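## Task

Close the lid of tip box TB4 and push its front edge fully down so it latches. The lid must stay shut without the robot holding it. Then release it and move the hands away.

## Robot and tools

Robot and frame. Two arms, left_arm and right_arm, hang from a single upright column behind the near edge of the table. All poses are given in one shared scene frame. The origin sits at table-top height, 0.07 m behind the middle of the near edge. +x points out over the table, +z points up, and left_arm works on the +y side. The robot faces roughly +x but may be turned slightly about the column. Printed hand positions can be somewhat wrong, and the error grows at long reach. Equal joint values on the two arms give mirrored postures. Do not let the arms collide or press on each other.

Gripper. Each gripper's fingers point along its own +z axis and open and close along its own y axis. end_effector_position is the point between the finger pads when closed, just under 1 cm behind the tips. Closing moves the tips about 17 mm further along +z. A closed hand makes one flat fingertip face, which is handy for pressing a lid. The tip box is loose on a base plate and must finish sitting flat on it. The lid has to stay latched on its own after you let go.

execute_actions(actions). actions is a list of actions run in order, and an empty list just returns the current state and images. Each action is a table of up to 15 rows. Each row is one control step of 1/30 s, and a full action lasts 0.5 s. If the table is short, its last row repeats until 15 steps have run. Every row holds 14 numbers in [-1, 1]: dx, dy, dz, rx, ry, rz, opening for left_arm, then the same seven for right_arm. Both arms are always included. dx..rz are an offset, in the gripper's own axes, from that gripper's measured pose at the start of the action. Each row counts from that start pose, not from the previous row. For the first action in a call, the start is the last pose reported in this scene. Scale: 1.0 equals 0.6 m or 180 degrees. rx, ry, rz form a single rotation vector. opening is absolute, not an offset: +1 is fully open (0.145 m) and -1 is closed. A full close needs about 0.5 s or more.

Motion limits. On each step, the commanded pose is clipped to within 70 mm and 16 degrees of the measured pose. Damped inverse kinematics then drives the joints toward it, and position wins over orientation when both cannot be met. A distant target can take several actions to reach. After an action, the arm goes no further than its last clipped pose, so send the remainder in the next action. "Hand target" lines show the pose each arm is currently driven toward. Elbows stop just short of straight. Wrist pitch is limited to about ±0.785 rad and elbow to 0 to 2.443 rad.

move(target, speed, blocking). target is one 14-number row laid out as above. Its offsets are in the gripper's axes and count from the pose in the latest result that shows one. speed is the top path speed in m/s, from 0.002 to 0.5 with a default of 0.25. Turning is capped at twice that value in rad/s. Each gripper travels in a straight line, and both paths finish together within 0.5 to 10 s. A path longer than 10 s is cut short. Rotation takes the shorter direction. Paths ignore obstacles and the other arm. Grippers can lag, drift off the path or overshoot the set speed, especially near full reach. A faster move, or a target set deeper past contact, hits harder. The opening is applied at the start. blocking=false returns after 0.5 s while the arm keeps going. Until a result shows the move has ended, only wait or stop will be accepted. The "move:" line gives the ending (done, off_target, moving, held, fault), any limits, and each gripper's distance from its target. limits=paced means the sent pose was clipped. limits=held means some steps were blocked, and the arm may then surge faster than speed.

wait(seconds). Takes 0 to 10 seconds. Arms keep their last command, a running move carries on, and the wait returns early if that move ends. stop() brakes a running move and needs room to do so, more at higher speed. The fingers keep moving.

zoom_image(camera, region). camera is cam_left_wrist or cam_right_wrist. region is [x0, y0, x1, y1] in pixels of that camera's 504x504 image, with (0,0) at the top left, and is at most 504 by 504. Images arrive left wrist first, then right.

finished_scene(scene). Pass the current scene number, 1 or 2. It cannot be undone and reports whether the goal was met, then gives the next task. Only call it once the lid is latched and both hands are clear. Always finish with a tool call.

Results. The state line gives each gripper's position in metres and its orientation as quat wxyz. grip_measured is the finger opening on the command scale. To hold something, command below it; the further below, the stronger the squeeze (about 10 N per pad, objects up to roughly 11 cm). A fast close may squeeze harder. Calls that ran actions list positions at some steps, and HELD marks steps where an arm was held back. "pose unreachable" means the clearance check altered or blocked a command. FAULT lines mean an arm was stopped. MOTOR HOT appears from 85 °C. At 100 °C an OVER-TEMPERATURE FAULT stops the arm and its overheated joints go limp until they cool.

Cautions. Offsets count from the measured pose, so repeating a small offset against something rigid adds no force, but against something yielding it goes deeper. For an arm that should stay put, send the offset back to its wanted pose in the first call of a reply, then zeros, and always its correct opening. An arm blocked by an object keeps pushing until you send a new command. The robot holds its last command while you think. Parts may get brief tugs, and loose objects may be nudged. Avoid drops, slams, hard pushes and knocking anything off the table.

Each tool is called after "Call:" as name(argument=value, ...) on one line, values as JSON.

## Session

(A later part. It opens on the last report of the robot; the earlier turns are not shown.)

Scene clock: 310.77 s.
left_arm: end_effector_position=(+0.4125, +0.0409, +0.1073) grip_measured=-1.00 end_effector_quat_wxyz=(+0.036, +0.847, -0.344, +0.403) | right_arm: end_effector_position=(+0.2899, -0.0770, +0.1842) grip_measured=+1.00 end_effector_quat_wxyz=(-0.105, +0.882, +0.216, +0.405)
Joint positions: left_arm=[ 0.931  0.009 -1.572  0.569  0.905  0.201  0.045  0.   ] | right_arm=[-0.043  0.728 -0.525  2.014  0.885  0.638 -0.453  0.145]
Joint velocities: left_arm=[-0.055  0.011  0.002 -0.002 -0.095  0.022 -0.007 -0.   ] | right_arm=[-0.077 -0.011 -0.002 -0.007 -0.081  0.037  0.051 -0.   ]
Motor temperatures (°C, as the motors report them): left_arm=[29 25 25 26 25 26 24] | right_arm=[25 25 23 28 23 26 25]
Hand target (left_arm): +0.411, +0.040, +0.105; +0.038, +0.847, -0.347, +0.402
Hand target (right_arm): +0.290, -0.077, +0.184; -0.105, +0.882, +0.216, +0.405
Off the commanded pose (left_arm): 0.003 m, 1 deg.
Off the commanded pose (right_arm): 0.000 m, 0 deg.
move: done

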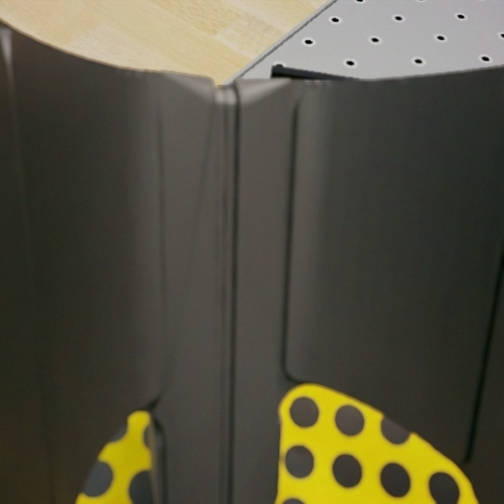

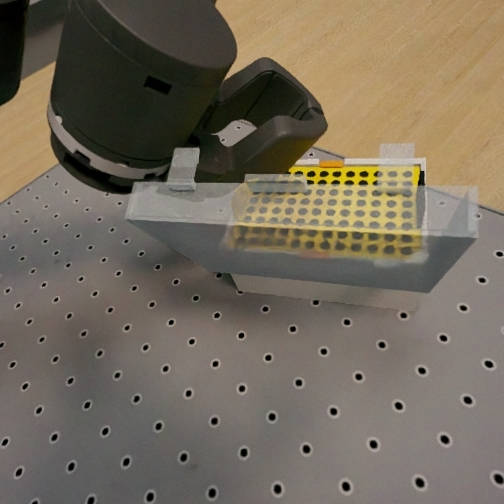

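Call:
move(target=[-0.027,0.011,0.017,0,0,0,-1,0,0,0,0,0,0,1], speed=0.03)

Call:
move(target=[-0.115,-0.025,-0.105,0,0,0,-1,0,0,0,0,0,0,1], speed=0.04)

Scene clock: 315.93 s.
left_arm: end_effector_position=(+0.4113, +0.0427, +0.0916) grip_measured=-1.00 end_effector_quat_wxyz=(+0.031, +0.846, -0.341, +0.409) | right_arm: end_effector_position=(+0.2899, -0.0770, +0.1842) grip_measured=+1.00 end_effector_quat_wxyz=(-0.105, +0.882, +0.216, +0.405)
Joint positions: left_arm=[ 0.894 -0.052 -1.575  0.429  0.883  0.119  0.074  0.   ] | right_arm=[-0.043  0.728 -0.525  2.014  0.885  0.638 -0.453  0.145]
Joint velocities: left_arm=[-0.033 -0.033 -0.027 -0.017  0.007 -0.007 -0.007 -0.   ] | right_arm=[-0.033 -0.033  0.007 -0.017 -0.007 -0.051  0.007  0.   ]
Motor temperatures (°C, as the motors report them): left_arm=[29 25 25 26 25 26 24] | right_arm=[25 25 23 28 23 26 25]
Hand target (left_arm): +0.408, +0.042, +0.088; +0.035, +0.847, -0.344, +0.404
Hand target (right_arm): +0.290, -0.077, +0.184; -0.105, +0.882, +0.216, +0.405
Off the commanded pose (left_arm): 0.005 m, 1 deg.
Off the commanded pose (right_arm): 0.000 m, 0 deg.
joint sent to its limit (left arm) — the command would take joint 3 (upper arm roll) past its lower limit, so that joint was sent only as far as its limit.
move: off_target (left_arm)

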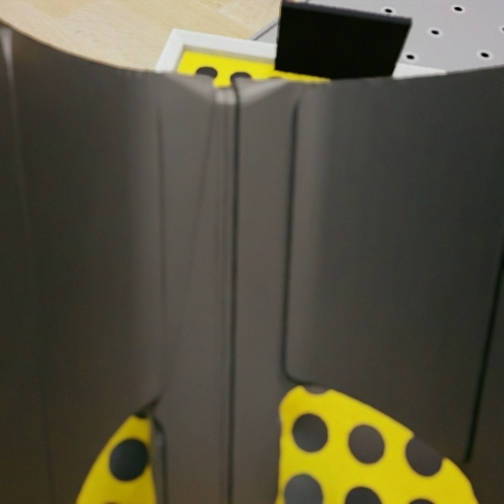

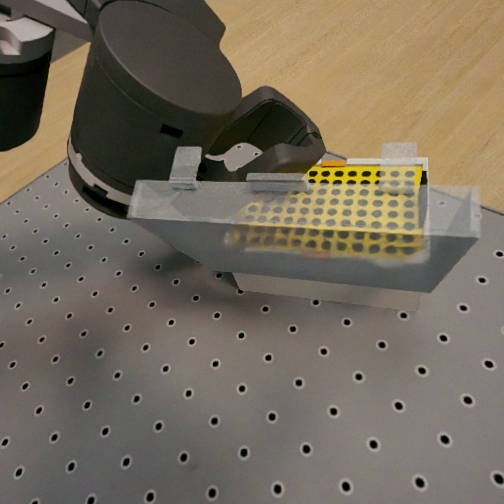

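Scene clock: 318.53 s.
left_arm: end_effector_position=(+0.3510, +0.1125, +0.0901) grip_measured=-1.00 end_effector_quat_wxyz=(+0.035, +0.845, -0.340, +0.411) | right_arm: end_effector_position=(+0.2899, -0.0770, +0.1842) grip_measured=+1.00 end_effector_quat_wxyz=(-0.105, +0.882, +0.216, +0.405)
Joint positions: left_arm=[ 0.812  0.433 -1.575  1.041  0.861  0.137 -0.068  0.   ] | right_arm=[-0.043  0.728 -0.525  2.014  0.885  0.638 -0.453  0.145]
Joint velocities: left_arm=[-0.011  0.055  0.002 -0.007 -0.051  0.022  0.022  0.   ] | right_arm=[ 0.011 -0.011  0.002 -0.007 -0.022  0.051  0.007 -0.   ]
Motor temperatures (°C, as the motors report them): left_arm=[29 25 25 26 25 26 24] | right_arm=[25 25 23 28 23 26 25]
Hand target (left_arm): +0.348, +0.113, +0.087; +0.033, +0.847, -0.341, +0.407
Hand target (right_arm): +0.290, -0.077, +0.184; -0.105, +0.882, +0.216, +0.405
Off the commanded pose (left_arm): 0.004 m, 1 deg.
Off the commanded pose (right_arm): 0.000 m, 0 deg.
joint sent to its limit (left arm) — the command would take joint 3 (upper arm roll) past its lower limit, so that joint was sent only as far as its limit.
move: off_target (left_arm)

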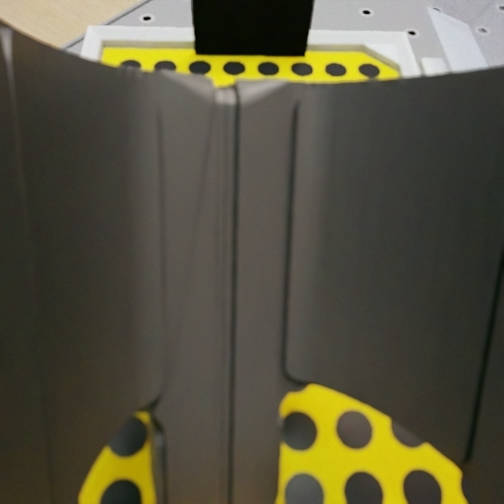

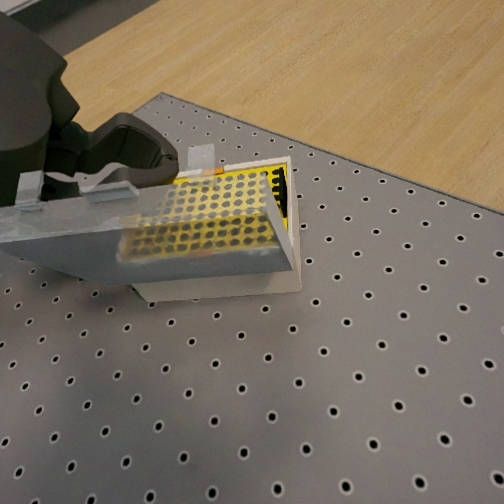

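Call:
move(target=[-0.062,0.003,-0.06,0,0,0,-1,0,0,0,0,0,0,1], speed=0.04)

Call:
move(target=[0.02,0,-0.1,0,0,0,-1,0,0,0,0,0,0,1], speed=0.1)

Call:
move(target=[-0.03,0,-0.02,0,-0.08,0,1,0,0,0,0,0,0,1], speed=0.1)

Scene clock: 325.73 s.
left_arm: end_effector_position=(+0.3123, +0.1432, +0.0894) grip_measured=-1.00 end_effector_quat_wxyz=(+0.038, +0.843, -0.340, +0.415) | right_arm: end_effector_position=(+0.2899, -0.0770, +0.1842) grip_measured=+1.00 end_effector_quat_wxyz=(-0.105, +0.882, +0.216, +0.405)
Joint positions: left_arm=[ 0.744  0.632 -1.575  1.239  0.826  0.085 -0.103  0.   ] | right_arm=[-0.043  0.728 -0.525  2.014  0.885  0.638 -0.453  0.145]
Joint velocities: left_arm=[-0.033 -0.099 -0.012 -0.007  0.051  0.007 -0.037 -0.   ] | right_arm=[-0.121  0.011 -0.002 -0.007  0.051  0.037 -0.007 -0.   ]
Motor temperatures (°C, as the motors report them): left_arm=[28 25 25 26 25 26 24] | right_arm=[25 25 23 28 23 26 25]
Hand target (left_arm): +0.310, +0.144, +0.086; +0.036, +0.845, -0.340, +0.411
Hand target (right_arm): +0.290, -0.077, +0.184; -0.105, +0.882, +0.216, +0.405
Off the commanded pose (left_arm): 0.004 m, 1 deg.
Off the commanded pose (right_arm): 0.000 m, 0 deg.
joint sent to its limit (left arm) — the command would take joint 3 (upper arm roll) past its lower limit, so that joint was sent only as far as its limit.
move: off_target (left_arm)

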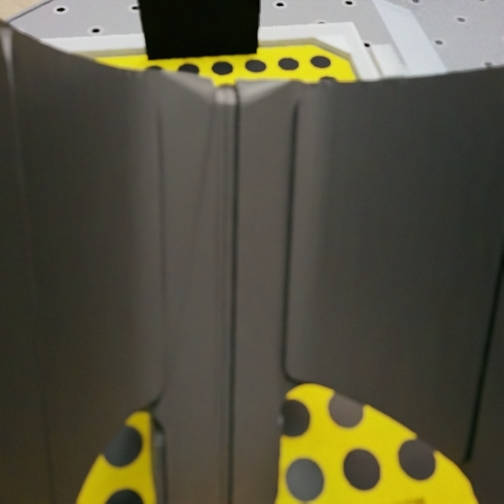

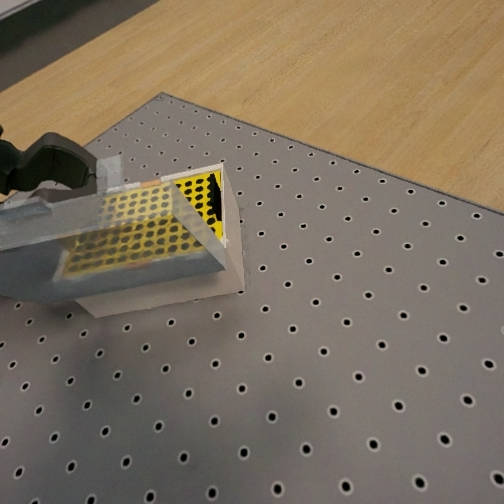

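Scene clock: 326.60 s.
left_arm: end_effector_position=(+0.2757, +0.1573, +0.1361) grip_measured=-1.00 end_effector_quat_wxyz=(+0.042, +0.843, -0.340, +0.413) | right_arm: end_effector_position=(+0.2899, -0.0770, +0.1842) grip_measured=+1.00 end_effector_quat_wxyz=(-0.105, +0.882, +0.216, +0.405)
Joint positions: left_arm=[ 0.768  0.897 -1.571  1.626  0.853  0.184 -0.172  0.   ] | right_arm=[-0.043  0.728 -0.525  2.014  0.885  0.638 -0.453  0.145]
Joint velocities: left_arm=[ 0.011 -0.033  0.012 -0.007  0.037  0.022  0.051  0.   ] | right_arm=[ 0.055 -0.055  0.012 -0.002  0.007 -0.007 -0.066  0.   ]
Motor temperatures (°C, as the motors report them): left_arm=[28 25 25 26 25 26 24] | right_arm=[25 25 23 28 23 26 25]
Hand target (left_arm): +0.277, +0.158, +0.137; +0.039, +0.844, -0.338, +0.415
Hand target (right_arm): +0.290, -0.077, +0.184; -0.105, +0.882, +0.216, +0.405
Off the commanded pose (left_arm): 0.002 m, 1 deg.
Off the commanded pose (right_arm): 0.000 m, 0 deg.
move: done

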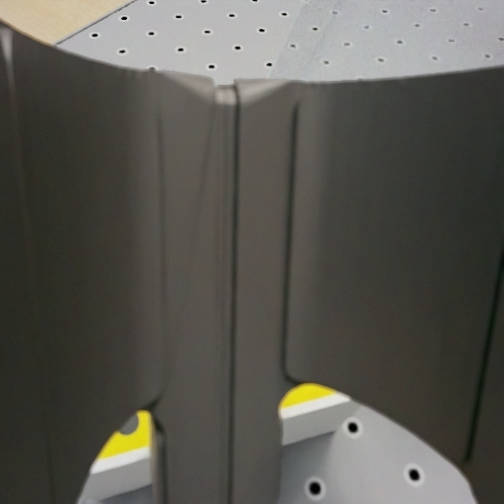

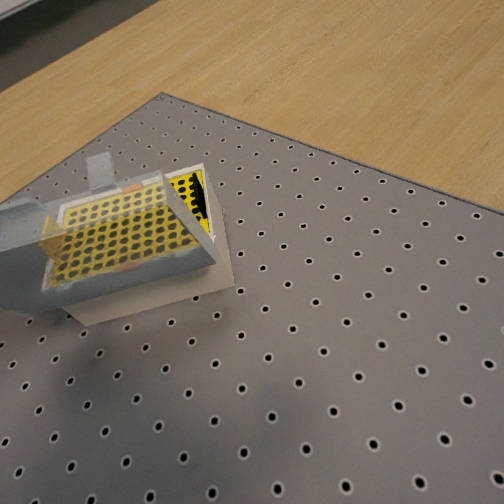

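Scene clock: 328.10 s.
left_arm: end_effector_position=(+0.2592, +0.1717, +0.1296) grip_measured=+1.00 end_effector_quat_wxyz=(+0.000, +0.889, -0.344, +0.303) | right_arm: end_effector_position=(+0.2899, -0.0770, +0.1842) grip_measured=+1.00 end_effector_quat_wxyz=(-0.105, +0.882, +0.216, +0.405)
Joint positions: left_arm=[ 0.824  0.903 -1.571  1.702  0.953  0.507 -0.217  0.145] | right_arm=[-0.043  0.728 -0.525  2.014  0.885  0.638 -0.453  0.145]
Joint velocities: left_arm=[-0.033  0.055  0.012  0.007  0.022  0.066 -0.022  0.   ] | right_arm=[ 0.099 -0.011 -0.007  0.012  0.051  0.095 -0.037  0.   ]
Motor temperatures (°C, as the motors report them): left_arm=[28 25 25 26 25 26 24] | right_arm=[25 25 23 28 23 26 25]
Hand target (left_arm): +0.260, +0.171, +0.131; -0.002, +0.888, -0.343, +0.305
Hand target (right_arm): +0.290, -0.077, +0.184; -0.105, +0.882, +0.216, +0.405
Off the commanded pose (left_arm): 0.002 m, 0 deg.
Off the commanded pose (right_arm): 0.000 m, 0 deg.
move: done

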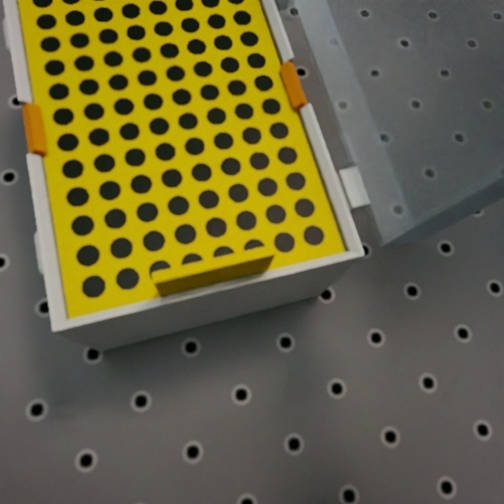

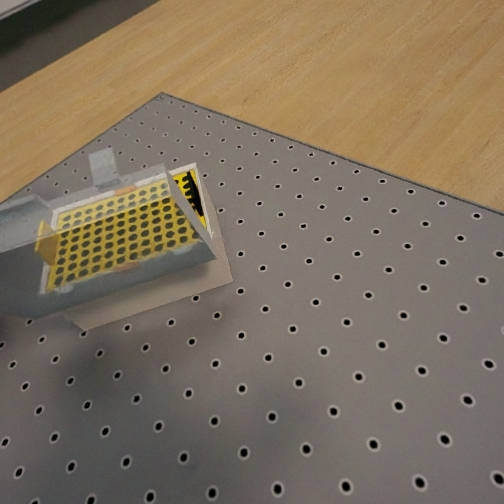

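Call:
move(target=[0.042,0.017,0.09,0,0,-0.07,1,0,0,0,0,0,0,1], speed=0.07)

Scene clock: 335.23 s.
left_arm: end_effector_position=(+0.2952, +0.1355, +0.0972) grip_measured=+1.00 end_effector_quat_wxyz=(+0.034, +0.921, -0.248, +0.299) | right_arm: end_effector_position=(+0.2899, -0.0770, +0.1842) grip_measured=+1.00 end_effector_quat_wxyz=(-0.105, +0.882, +0.216, +0.405)
Joint positions: left_arm=[ 0.762  0.626 -1.489  1.412  1.115  0.481 -0.288  0.145] | right_arm=[-0.043  0.728 -0.525  2.014  0.885  0.638 -0.453  0.145]
Joint velocities: left_arm=[-0.055  0.099  0.002  0.007  0.022 -0.007  0.022 -0.   ] | right_arm=[-0.033 -0.099 -0.017  0.012  0.037 -0.007 -0.007  0.   ]
Motor temperatures (°C, as the motors report them): left_arm=[28 25 25 26 25 26 24] | right_arm=[25 25 23 28 23 26 25]
Hand target (left_arm): +0.296, +0.137, +0.097; +0.031, +0.921, -0.245, +0.301
Hand target (right_arm): +0.290, -0.077, +0.184; -0.105, +0.882, +0.216, +0.405
Off the commanded pose (left_arm): 0.002 m, 1 deg.
Off the commanded pose (right_arm): 0.000 m, 0 deg.
move: done

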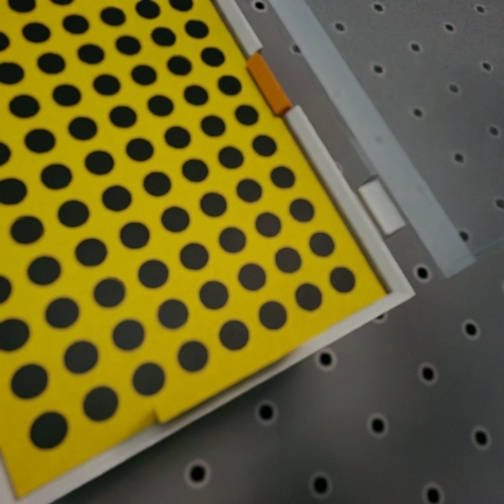

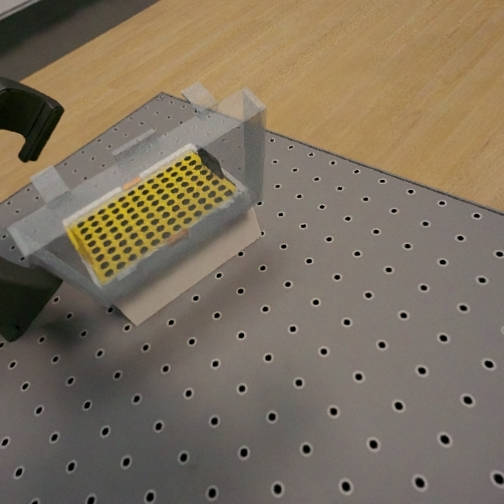

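Call:
move(target=[-0.062,-0.005,-0.048,0,0,0,1,0,0,0,0,0,0,1], speed=0.1)

Call:
move(target=[-0.02,0,0,-0.011,0.086,-0.029,0.7,0,0,0,0,0,0,1], speed=0.15)

Scene clock: 348.77 s.
left_arm: end_effector_position=(+0.2553, +0.1615, +0.0996) grip_measured=+1.00 end_effector_quat_wxyz=(+0.035, +0.921, -0.249, +0.297) | right_arm: end_effector_position=(+0.2899, -0.0770, +0.1842) grip_measured=+1.00 end_effector_quat_wxyz=(-0.105, +0.882, +0.216, +0.405)
Joint positions: left_arm=[ 0.687  0.815 -1.489  1.592  1.085  0.432 -0.3    0.145] | right_arm=[-0.043  0.728 -0.525  2.014  0.885  0.638 -0.453  0.145]
Joint velocities: left_arm=[ 0.033 -0.033  0.002  0.007 -0.007 -0.051  0.081 -0.   ] | right_arm=[ 0.011 -0.055 -0.002 -0.017 -0.022  0.037  0.007  0.   ]
Motor temperatures (°C, as the motors report them): left_arm=[28 25 25 26 25 26 24] | right_arm=[25 25 23 28 23 26 25]
Hand target (left_arm): +0.255, +0.161, +0.100; +0.034, +0.921, -0.249, +0.299
Hand target (right_arm): +0.290, -0.077, +0.184; -0.105, +0.882, +0.216, +0.405
Off the commanded pose (left_arm): 0.001 m, 0 deg.
Off the commanded pose (right_arm): 0.000 m, 0 deg.
move: done

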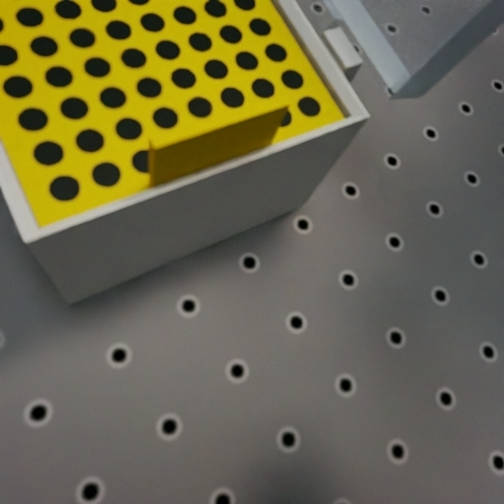

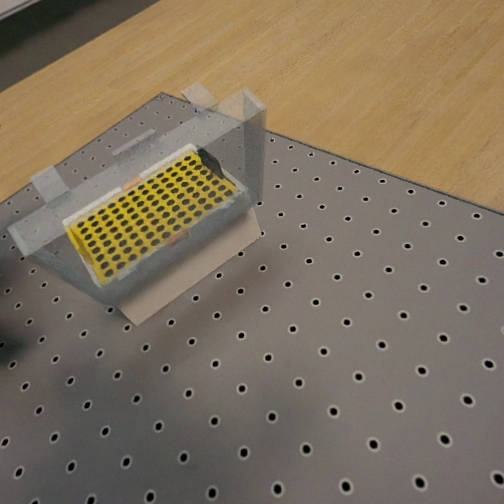

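Scene clock: 350.03 s.
left_arm: end_effector_position=(+0.2465, +0.1673, +0.0928) grip_measured=+0.70 end_effector_quat_wxyz=(+0.095, +0.883, -0.204, +0.411) | right_arm: end_effector_position=(+0.2899, -0.0770, +0.1842) grip_measured=+1.00 end_effector_quat_wxyz=(-0.105, +0.882, +0.216, +0.405)
Joint positions: left_arm=[ 0.542  0.877 -1.489  1.514  1.005 -0.019 -0.199  0.125] | right_arm=[-0.043  0.728 -0.525  2.014  0.885  0.638 -0.453  0.145]
Joint velocities: left_arm=[ 0.011  0.055  0.002 -0.017  0.037  0.022  0.051  0.   ] | right_arm=[ 0.033 -0.011  0.022  0.002 -0.051 -0.051 -0.051 -0.   ]
Motor temperatures (°C, as the motors report them): left_arm=[28 25 25 26 25 26 24] | right_arm=[25 25 23 28 23 26 25]
Hand target (left_arm): +0.247, +0.167, +0.093; +0.097, +0.883, -0.205, +0.412
Hand target (right_arm): +0.290, -0.077, +0.184; -0.105, +0.882, +0.216, +0.405
Off the commanded pose (left_arm): 0.001 m, 0 deg.
Off the commanded pose (right_arm): 0.000 m, 0 deg.
move: done

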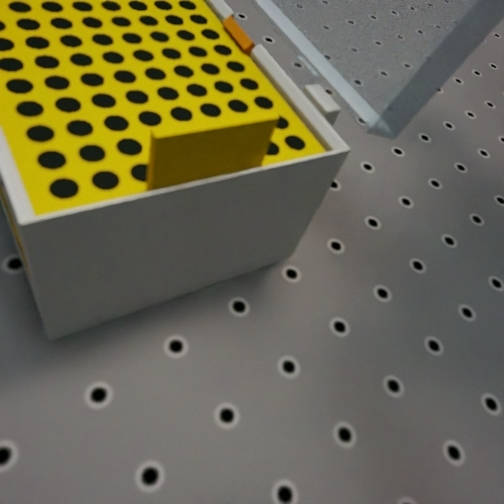

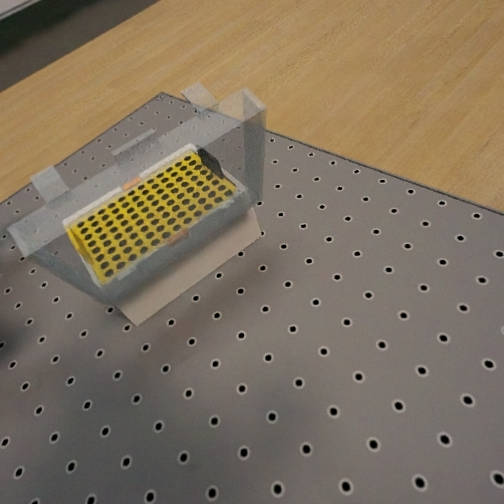

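Call:
move(target=[-0.01,0.025,0,0.073,0,-0.06,0.8,0,0,0,0,0,0,1], speed=0.12)

Scene clock: 355.53 s.
left_arm: end_effector_position=(+0.2346, +0.1547, +0.0870) grip_measured=+0.80 end_effector_quat_wxyz=(+0.033, +0.905, -0.076, +0.418) | right_arm: end_effector_position=(+0.2899, -0.0770, +0.1842) grip_measured=+1.00 end_effector_quat_wxyz=(-0.105, +0.882, +0.216, +0.405)
Joint positions: left_arm=[ 0.404  0.783 -1.426  1.607  1.069 -0.027 -0.59   0.132] | right_arm=[-0.043  0.728 -0.525  2.014  0.885  0.638 -0.453  0.145]
Joint velocities: left_arm=[-0.011 -0.033 -0.012  0.002 -0.051 -0.037 -0.007 -0.   ] | right_arm=[ 0.033  0.099  0.007 -0.017 -0.007  0.022 -0.066  0.   ]
Motor temperatures (°C, as the motors report them): left_arm=[28 25 25 26 25 26 24] | right_arm=[25 25 23 28 23 26 25]
Hand target (left_arm): +0.235, +0.155, +0.088; +0.032, +0.904, -0.072, +0.419
Hand target (right_arm): +0.290, -0.077, +0.184; -0.105, +0.882, +0.216, +0.405
Off the commanded pose (left_arm): 0.002 m, 1 deg.
Off the commanded pose (right_arm): 0.000 m, 0 deg.
move: done

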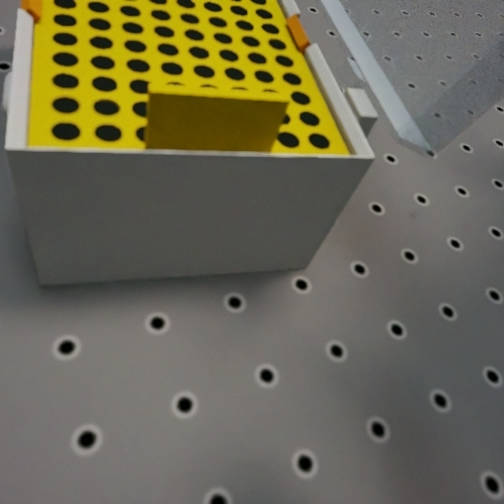

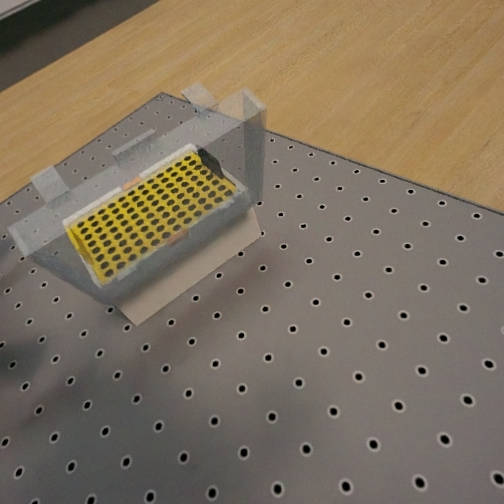

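Call:
move(target=[0.017,-0.005,0.127,0,0,0,0.8,0,0,0,0,0,0,1], speed=0.05)

Scene clock: 366.10 s.
left_arm: end_effector_position=(+0.2981, +0.1462, +0.0457) grip_measured=+0.80 end_effector_quat_wxyz=(+0.030, +0.905, -0.077, +0.418) | right_arm: end_effector_position=(+0.2899, -0.0770, +0.1842) grip_measured=+1.00 end_effector_quat_wxyz=(-0.105, +0.882, +0.216, +0.405)
Joint positions: left_arm=[ 0.521  0.486 -1.426  1.11   1.107 -0.042 -0.39   0.132] | right_arm=[-0.043  0.728 -0.525  2.014  0.885  0.638 -0.453  0.145]
Joint velocities: left_arm=[ 0.033 -0.033  0.007 -0.022  0.051 -0.037  0.051 -0.   ] | right_arm=[-0.011  0.099 -0.012 -0.012 -0.007 -0.022  0.022  0.   ]
Motor temperatures (°C, as the motors report them): left_arm=[27 25 25 26 25 26 24] | right_arm=[25 25 23 28 23 26 25]
Hand target (left_arm): +0.299, +0.146, +0.046; +0.032, +0.904, -0.076, +0.420
Hand target (right_arm): +0.290, -0.077, +0.184; -0.105, +0.882, +0.216, +0.405
Off the commanded pose (left_arm): 0.001 m, 0 deg.
Off the commanded pose (right_arm): 0.000 m, 0 deg.
move: done

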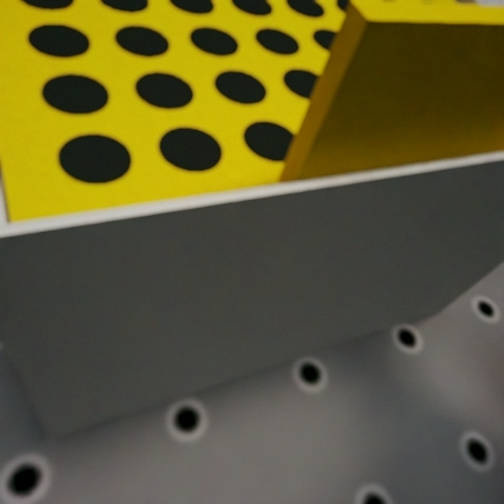

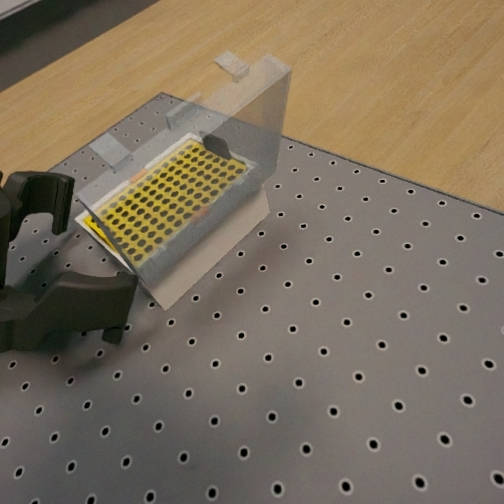

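Call:
move(target=[-0.02,0,-0.03,0,0,0,1,0,0,0,0,0,0,1], speed=0.08)

Call:
move(target=[0,-0.025,0,0.05,0,-0.043,1,0,0,0,0,0,0,1], speed=0.08)

Scene clock: 370.63 s.
left_arm: end_effector_position=(+0.2768, +0.1500, +0.0477) grip_measured=+1.00 end_effector_quat_wxyz=(+0.031, +0.905, -0.079, +0.416) | right_arm: end_effector_position=(+0.2899, -0.0770, +0.1842) grip_measured=+1.00 end_effector_quat_wxyz=(-0.105, +0.882, +0.216, +0.405)
Joint positions: left_arm=[ 0.473  0.56  -1.426  1.22   1.087 -0.055 -0.429  0.145] | right_arm=[-0.043  0.728 -0.525  2.014  0.885  0.638 -0.453  0.145]
Joint velocities: left_arm=[ 0.033 -0.055 -0.002  0.002  0.007  0.007 -0.051  0.   ] | right_arm=[ 0.077  0.011 -0.007 -0.002  0.022 -0.007 -0.007 -0.   ]
Motor temperatures (°C, as the motors report them): left_arm=[27 25 25 26 25 26 24] | right_arm=[25 25 23 28 23 26 25]
Hand target (left_arm): +0.277, +0.150, +0.048; +0.030, +0.905, -0.077, +0.417
Hand target (right_arm): +0.290, -0.077, +0.184; -0.105, +0.882, +0.216, +0.405
Off the commanded pose (left_arm): 0.001 m, 0 deg.
Off the commanded pose (right_arm): 0.000 m, 0 deg.
move: done

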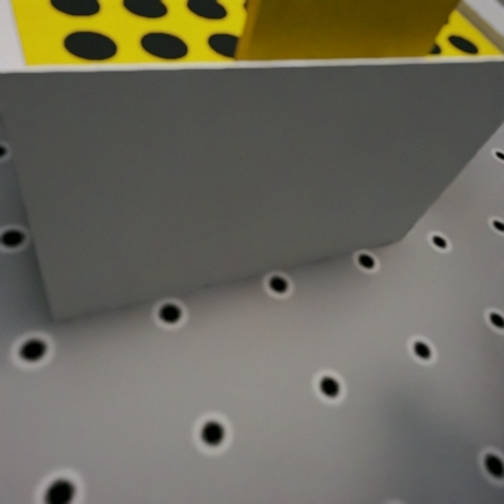

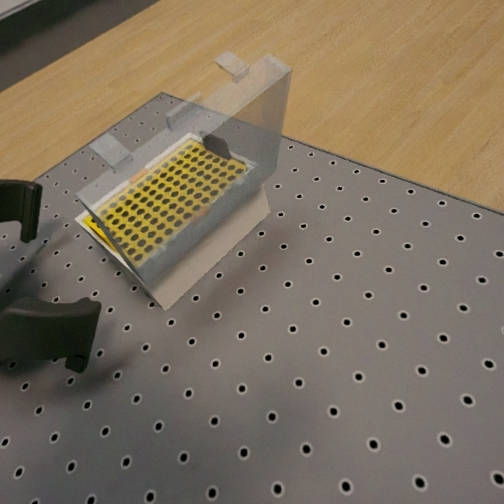

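Scene clock: 372.17 s.
left_arm: end_effector_position=(+0.2792, +0.1640, +0.0478) grip_measured=+1.00 end_effector_quat_wxyz=(-0.010, +0.909, +0.011, +0.417) | right_arm: end_effector_position=(+0.2899, -0.0770, +0.1842) grip_measured=+1.00 end_effector_quat_wxyz=(-0.105, +0.882, +0.216, +0.405)
Joint positions: left_arm=[ 0.429  0.524 -1.353  1.221  1.143 -0.073 -0.585  0.145] | right_arm=[-0.043  0.728 -0.525  2.014  0.885  0.638 -0.453  0.145]
Joint velocities: left_arm=[ 0.011 -0.033  0.002 -0.002 -0.066  0.007 -0.066  0.   ] | right_arm=[-0.011  0.011 -0.002  0.012 -0.081  0.007  0.037  0.   ]
Motor temperatures (°C, as the motors report them): left_arm=[27 25 25 26 25 26 24] | right_arm=[25 25 23 28 23 26 25]
Hand target (left_arm): +0.279, +0.165, +0.048; -0.012, +0.909, +0.015, +0.417
Hand target (right_arm): +0.290, -0.077, +0.184; -0.105, +0.882, +0.216, +0.405
Off the commanded pose (left_arm): 0.001 m, 1 deg.
Off the commanded pose (right_arm): 0.000 m, 0 deg.
move: done

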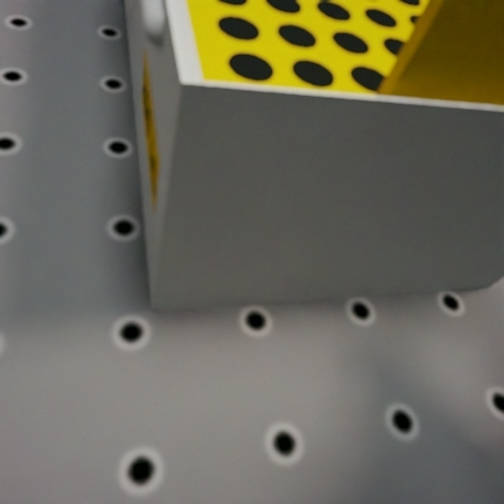

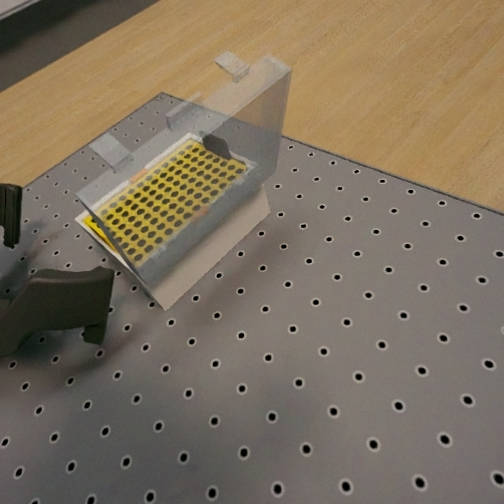

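Call:
move(target=[0,-0.05,-0.05,0,0,0,-1,0,0,0,0,0,0,1], speed=0.12)

Call:
move(target=[0.06,-0.09,0.105,-0.19,0,0.163,-1,0,0,0,0,0,0,1], speed=0.15)

Scene clock: 382.60 s.
left_arm: end_effector_position=(+0.2557, +0.1936, +0.0667) grip_measured=-1.00 end_effector_quat_wxyz=(-0.010, +0.909, +0.009, +0.416) | right_arm: end_effector_position=(+0.2899, -0.0770, +0.1842) grip_measured=+1.00 end_effector_quat_wxyz=(-0.105, +0.882, +0.216, +0.405)
Joint positions: left_arm=[ 0.397  0.718 -1.352  1.418  1.16  -0.079 -0.59   0.   ] | right_arm=[-0.043  0.728 -0.525  2.014  0.885  0.638 -0.453  0.145]
Joint velocities: left_arm=[-0.011 -0.033 -0.012  0.002 -0.007 -0.037 -0.051 -0.   ] | right_arm=[-0.011  0.055 -0.012  0.007 -0.007 -0.066  0.007  0.   ]
Motor temperatures (°C, as the motors report them): left_arm=[27 25 25 26 25 26 24] | right_arm=[25 25 23 28 23 26 25]
Hand target (left_arm): +0.256, +0.194, +0.067; -0.010, +0.909, +0.012, +0.417
Hand target (right_arm): +0.290, -0.077, +0.184; -0.105, +0.882, +0.216, +0.405
Off the commanded pose (left_arm): 0.001 m, 0 deg.
Off the commanded pose (right_arm): 0.000 m, 0 deg.
move: done

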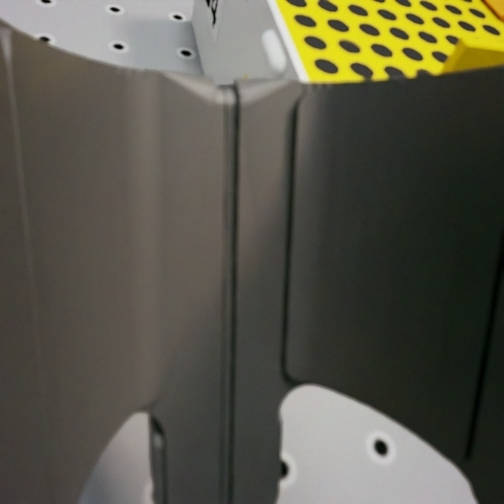

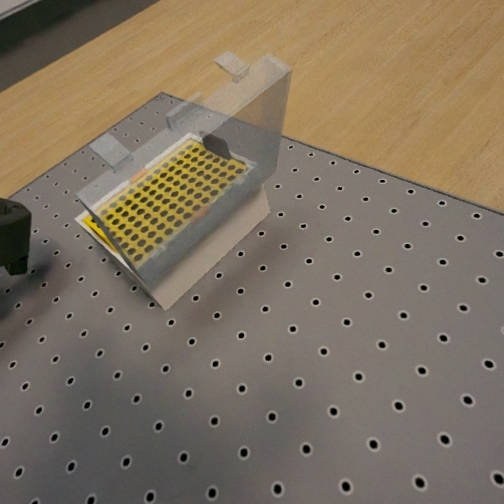

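Scene clock: 385.57 s.
left_arm: end_effector_position=(+0.3284, +0.2484, +0.0558) grip_measured=-1.00 end_effector_quat_wxyz=(+0.136, +0.846, -0.340, +0.387) | right_arm: end_effector_position=(+0.2899, -0.0770, +0.1842) grip_measured=+1.00 end_effector_quat_wxyz=(-0.105, +0.882, +0.216, +0.405)
Joint positions: left_arm=[ 0.788  0.309 -1.507  0.021  0.997 -0.41   0.854  0.   ] | right_arm=[-0.043  0.728 -0.525  2.014  0.885  0.638 -0.453  0.145]
Joint velocities: left_arm=[ 0.033  0.055  0.017 -0.007 -0.037 -0.037  0.037  0.   ] | right_arm=[-0.121 -0.033  0.007 -0.007  0.007 -0.066  0.037 -0.   ]
Motor temperatures (°C, as the motors report them): left_arm=[27 25 25 26 25 26 24] | right_arm=[25 25 23 28 23 26 25]
Hand target (left_arm): +0.328, +0.248, +0.056; +0.138, +0.845, -0.340, +0.388
Hand target (right_arm): +0.290, -0.077, +0.184; -0.105, +0.882, +0.216, +0.405
Off the commanded pose (left_arm): 0.004 m, 2 deg.
Off the commanded pose (right_arm): 0.000 m, 0 deg.
elbow stopped short (left arm): the move would have taken joint 4 (elbow) straighter than the controller allows; a more bent joint 4 avoids this.
move: off_target (left_arm)

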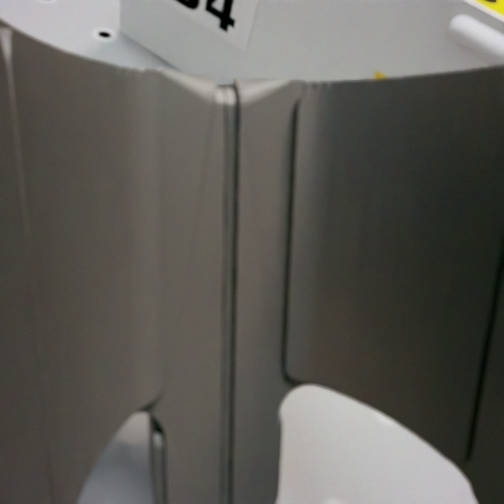

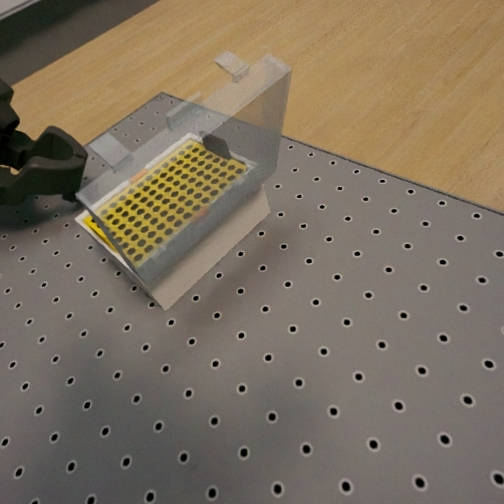

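Call:
move(target=[0.027,0.043,0.028,0.07,-0.1,0,-1,0,0,0,0,0,0,1], speed=0.08)

Call:
move(target=[0,0,0,0,0,0,-0.2,0,0,0,0,0,0,1])

Scene clock: 393.60 s.
left_arm: end_effector_position=(+0.3263, +0.2123, +0.0540) grip_measured=-1.00 end_effector_quat_wxyz=(-0.006, +0.907, -0.313, +0.283) | right_arm: end_effector_position=(+0.2899, -0.0770, +0.1842) grip_measured=+1.00 end_effector_quat_wxyz=(-0.105, +0.882, +0.216, +0.405)
Joint positions: left_arm=[ 0.821  0.543 -1.575  0.894  0.88   0.275  0.119  0.   ] | right_arm=[-0.043  0.728 -0.525  2.014  0.885  0.638 -0.453  0.145]
Joint velocities: left_arm=[ 0.011  0.033  0.002  0.007 -0.037 -0.022  0.007 -0.   ] | right_arm=[-0.033 -0.033  0.007  0.012 -0.037  0.037 -0.037 -0.   ]
Motor temperatures (°C, as the motors report them): left_arm=[28 25 25 26 25 26 24] | right_arm=[25 25 23 29 23 26 25]
Hand target (left_arm): +0.328, +0.213, +0.055; -0.009, +0.907, -0.311, +0.284
Hand target (right_arm): +0.290, -0.077, +0.184; -0.105, +0.882, +0.216, +0.405
Off the commanded pose (left_arm): 0.003 m, 1 deg.
Off the commanded pose (right_arm): 0.000 m, 0 deg.
move: done

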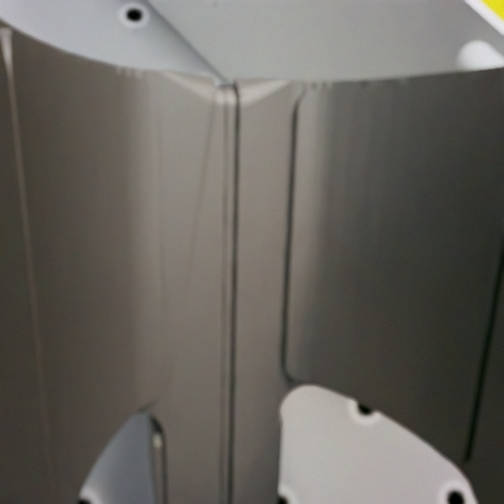

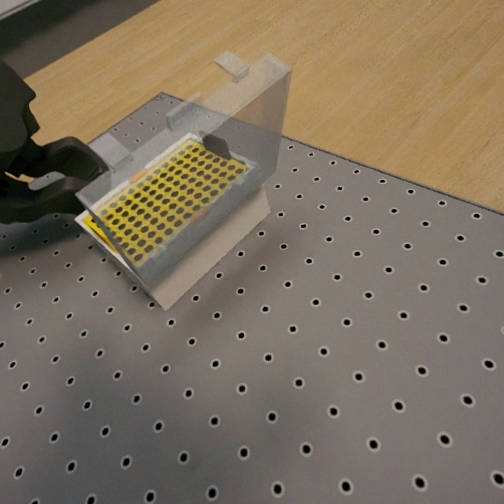

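Scene clock: 394.10 s.
left_arm: end_effector_position=(+0.3263, +0.2123, +0.0540) grip_measured=-0.20 end_effector_quat_wxyz=(-0.006, +0.907, -0.313, +0.283) | right_arm: end_effector_position=(+0.2899, -0.0770, +0.1842) grip_measured=+1.00 end_effector_quat_wxyz=(-0.105, +0.882, +0.216, +0.405)
Joint positions: left_arm=[ 0.821  0.543 -1.575  0.894  0.88   0.275  0.119  0.061] | right_arm=[-0.043  0.728 -0.525  2.014  0.885  0.638 -0.453  0.145]
Joint velocities: left_arm=[-0.121  0.055  0.017  0.002 -0.022 -0.066 -0.095  0.   ] | right_arm=[-0.121  0.011  0.002  0.012  0.007  0.022 -0.007 -0.   ]
Motor temperatures (°C, as the motors report them): left_arm=[28 25 25 26 25 26 24] | right_arm=[25 25 23 29 23 26 25]
Hand target (left_arm): +0.326, +0.212, +0.054; -0.006, +0.907, -0.313, +0.283
Hand target (right_arm): +0.290, -0.077, +0.184; -0.105, +0.882, +0.216, +0.405
Off the commanded pose (left_arm): 0.000 m, 0 deg.
Off the commanded pose (right_arm): 0.000 m, 0 deg.
move: done

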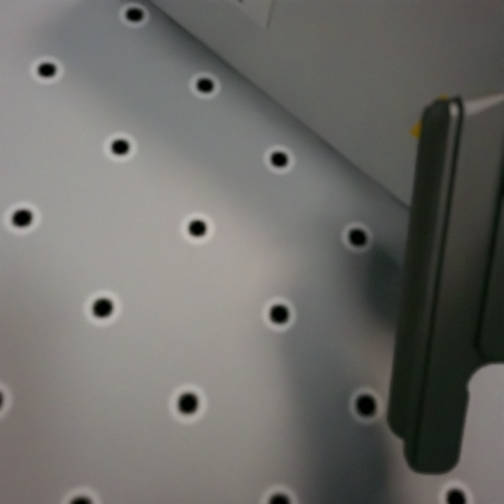

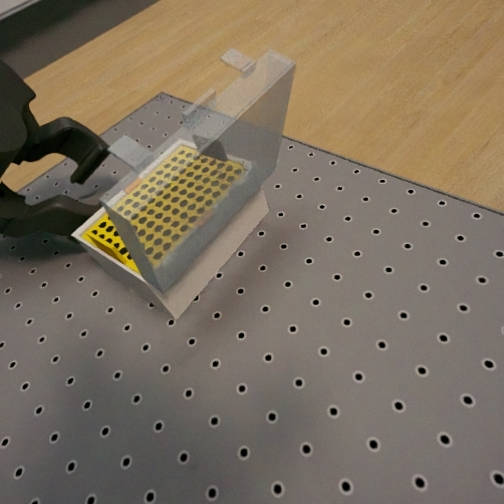

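Call:
move(target=[0.033,-0.062,0.035,0,0,0,-1,0.022,-0.072,0.13,0.11,0,-0.1,1], speed=0.1)

Scene clock: 401.93 s.
left_arm: end_effector_position=(+0.3712, +0.2281, +0.0537) grip_measured=-1.00 end_effector_quat_wxyz=(-0.009, +0.907, -0.311, +0.285) | right_arm: end_effector_position=(+0.3317, -0.0107, +0.1448) grip_measured=+1.00 end_effector_quat_wxyz=(-0.186, +0.809, +0.414, +0.374)
Joint positions: left_arm=[ 0.893  0.289 -1.575  0.365  0.842  0.15   0.373  0.   ] | right_arm=[ 0.465  0.645 -0.96   1.505  0.696  0.473  0.094  0.145]
Joint velocities: left_arm=[-0.055 -0.011  0.002 -0.002 -0.022  0.007  0.007 -0.   ] | right_arm=[-0.033 -0.011 -0.002 -0.012  0.037  0.037 -0.007  0.   ]
Motor temperatures (°C, as the motors report them): left_arm=[28 25 25 26 25 26 24] | right_arm=[25 25 23 28 23 26 25]
Hand target (left_arm): +0.371, +0.227, +0.054; -0.007, +0.906, -0.314, +0.285
Hand target (right_arm): +0.330, -0.010, +0.143; -0.188, +0.808, +0.416, +0.372
Off the commanded pose (left_arm): 0.001 m, 0 deg.
Off the commanded pose (right_arm): 0.004 m, 1 deg.
move: off_target (right_arm)

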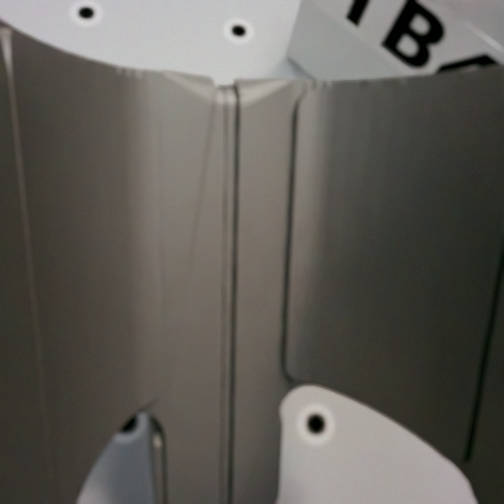

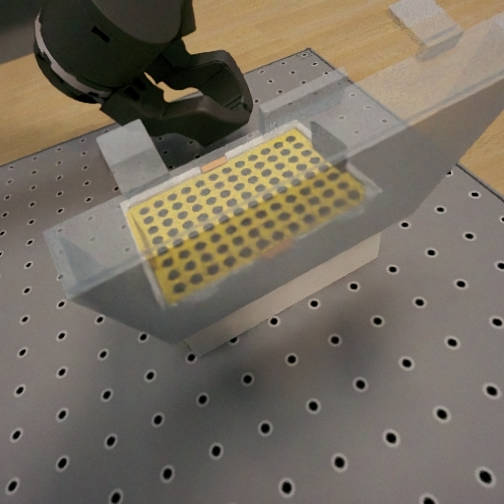

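Call:
move(target=[0,0.025,0,0,0,0,-1,0.05,-0.035,0.065,0,0,0,-1], speed=0.05)

Call:
move(target=[0,0,0,0,0,0,-1,0,0,0,0,0,0,1])

Scene clock: 408.27 s.
left_arm: end_effector_position=(+0.3654, +0.2223, +0.0533) grip_measured=-1.00 end_effector_quat_wxyz=(-0.018, +0.907, -0.309, +0.286) | right_arm: end_effector_position=(+0.3475, +0.0431, +0.1485) grip_measured=-0.73 end_effector_quat_wxyz=(-0.189, +0.804, +0.412, +0.385)
Joint positions: left_arm=[ 0.88   0.345 -1.575  0.508  0.852  0.2    0.279  0.   ] | right_arm=[ 0.541  0.424 -0.964  1.362  0.632  0.523  0.061  0.021]
Joint velocities: left_arm=[ 0.011 -0.055 -0.012 -0.002  0.066 -0.066 -0.037  0.   ] | right_arm=[ 0.033 -0.011 -0.007 -0.002 -0.022 -0.051 -0.022  0.   ]
Motor temperatures (°C, as the motors report them): left_arm=[28 25 25 26 25 26 24] | right_arm=[26 25 23 28 23 26 25]
Hand target (left_arm): +0.363, +0.216, +0.051; -0.008, +0.907, -0.310, +0.284
Hand target (right_arm): +0.344, +0.041, +0.142; -0.186, +0.809, +0.413, +0.375
Off the commanded pose (left_arm): 0.007 m, 1 deg.
Off the commanded pose (right_arm): 0.008 m, 1 deg.
move: off_target (left_arm, right_arm)

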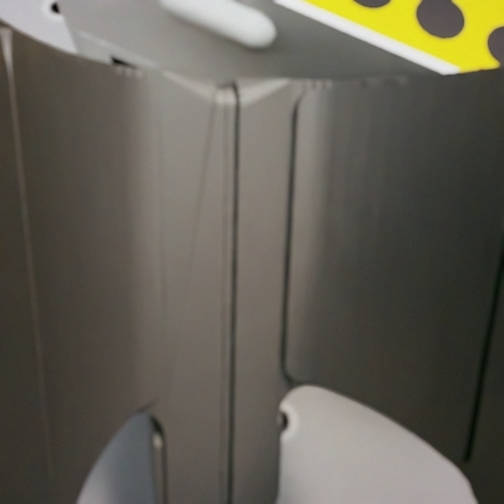

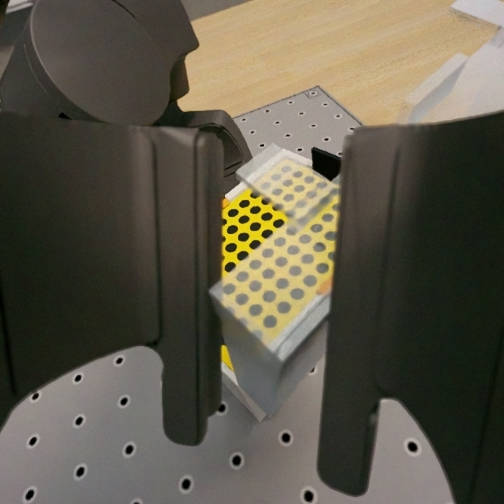

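Scene clock: 408.87 s.
left_arm: end_effector_position=(+0.3653, +0.2229, +0.0533) grip_measured=-1.00 end_effector_quat_wxyz=(-0.018, +0.907, -0.308, +0.286) | right_arm: end_effector_position=(+0.3476, +0.0430, +0.1486) grip_measured=+1.00 end_effector_quat_wxyz=(-0.189, +0.803, +0.412, +0.386)
Joint positions: left_arm=[ 0.88   0.346 -1.575  0.508  0.852  0.2    0.279  0.   ] | right_arm=[ 0.542  0.425 -0.964  1.362  0.632  0.522  0.061  0.145]
Joint velocities: left_arm=[-0.033  0.011  0.012 -0.017 -0.007  0.022  0.022 -0.   ] | right_arm=[-0.121 -0.055  0.007 -0.002  0.007 -0.081 -0.007 -0.   ]
Motor temperatures (°C, as the motors report them): left_arm=[28 25 25 26 25 26 24] | right_arm=[26 25 23 28 23 26 25]
Hand target (left_arm): +0.365, +0.223, +0.053; -0.018, +0.907, -0.309, +0.286
Hand target (right_arm): +0.348, +0.043, +0.148; -0.189, +0.804, +0.412, +0.385
Off the commanded pose (left_arm): 0.001 m, 0 deg.
Off the commanded pose (right_arm): 0.000 m, 0 deg.
move: done

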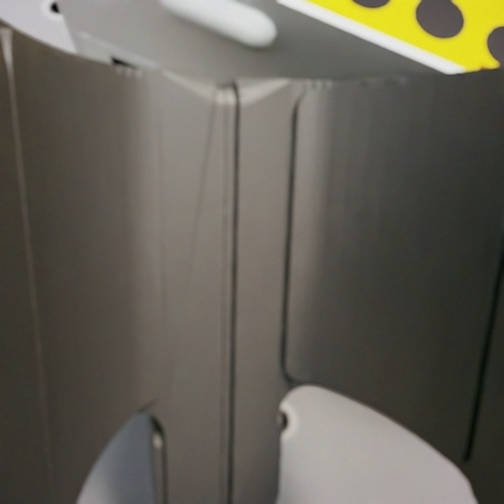

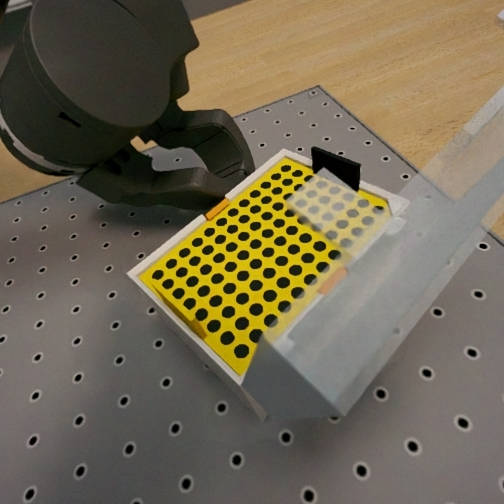

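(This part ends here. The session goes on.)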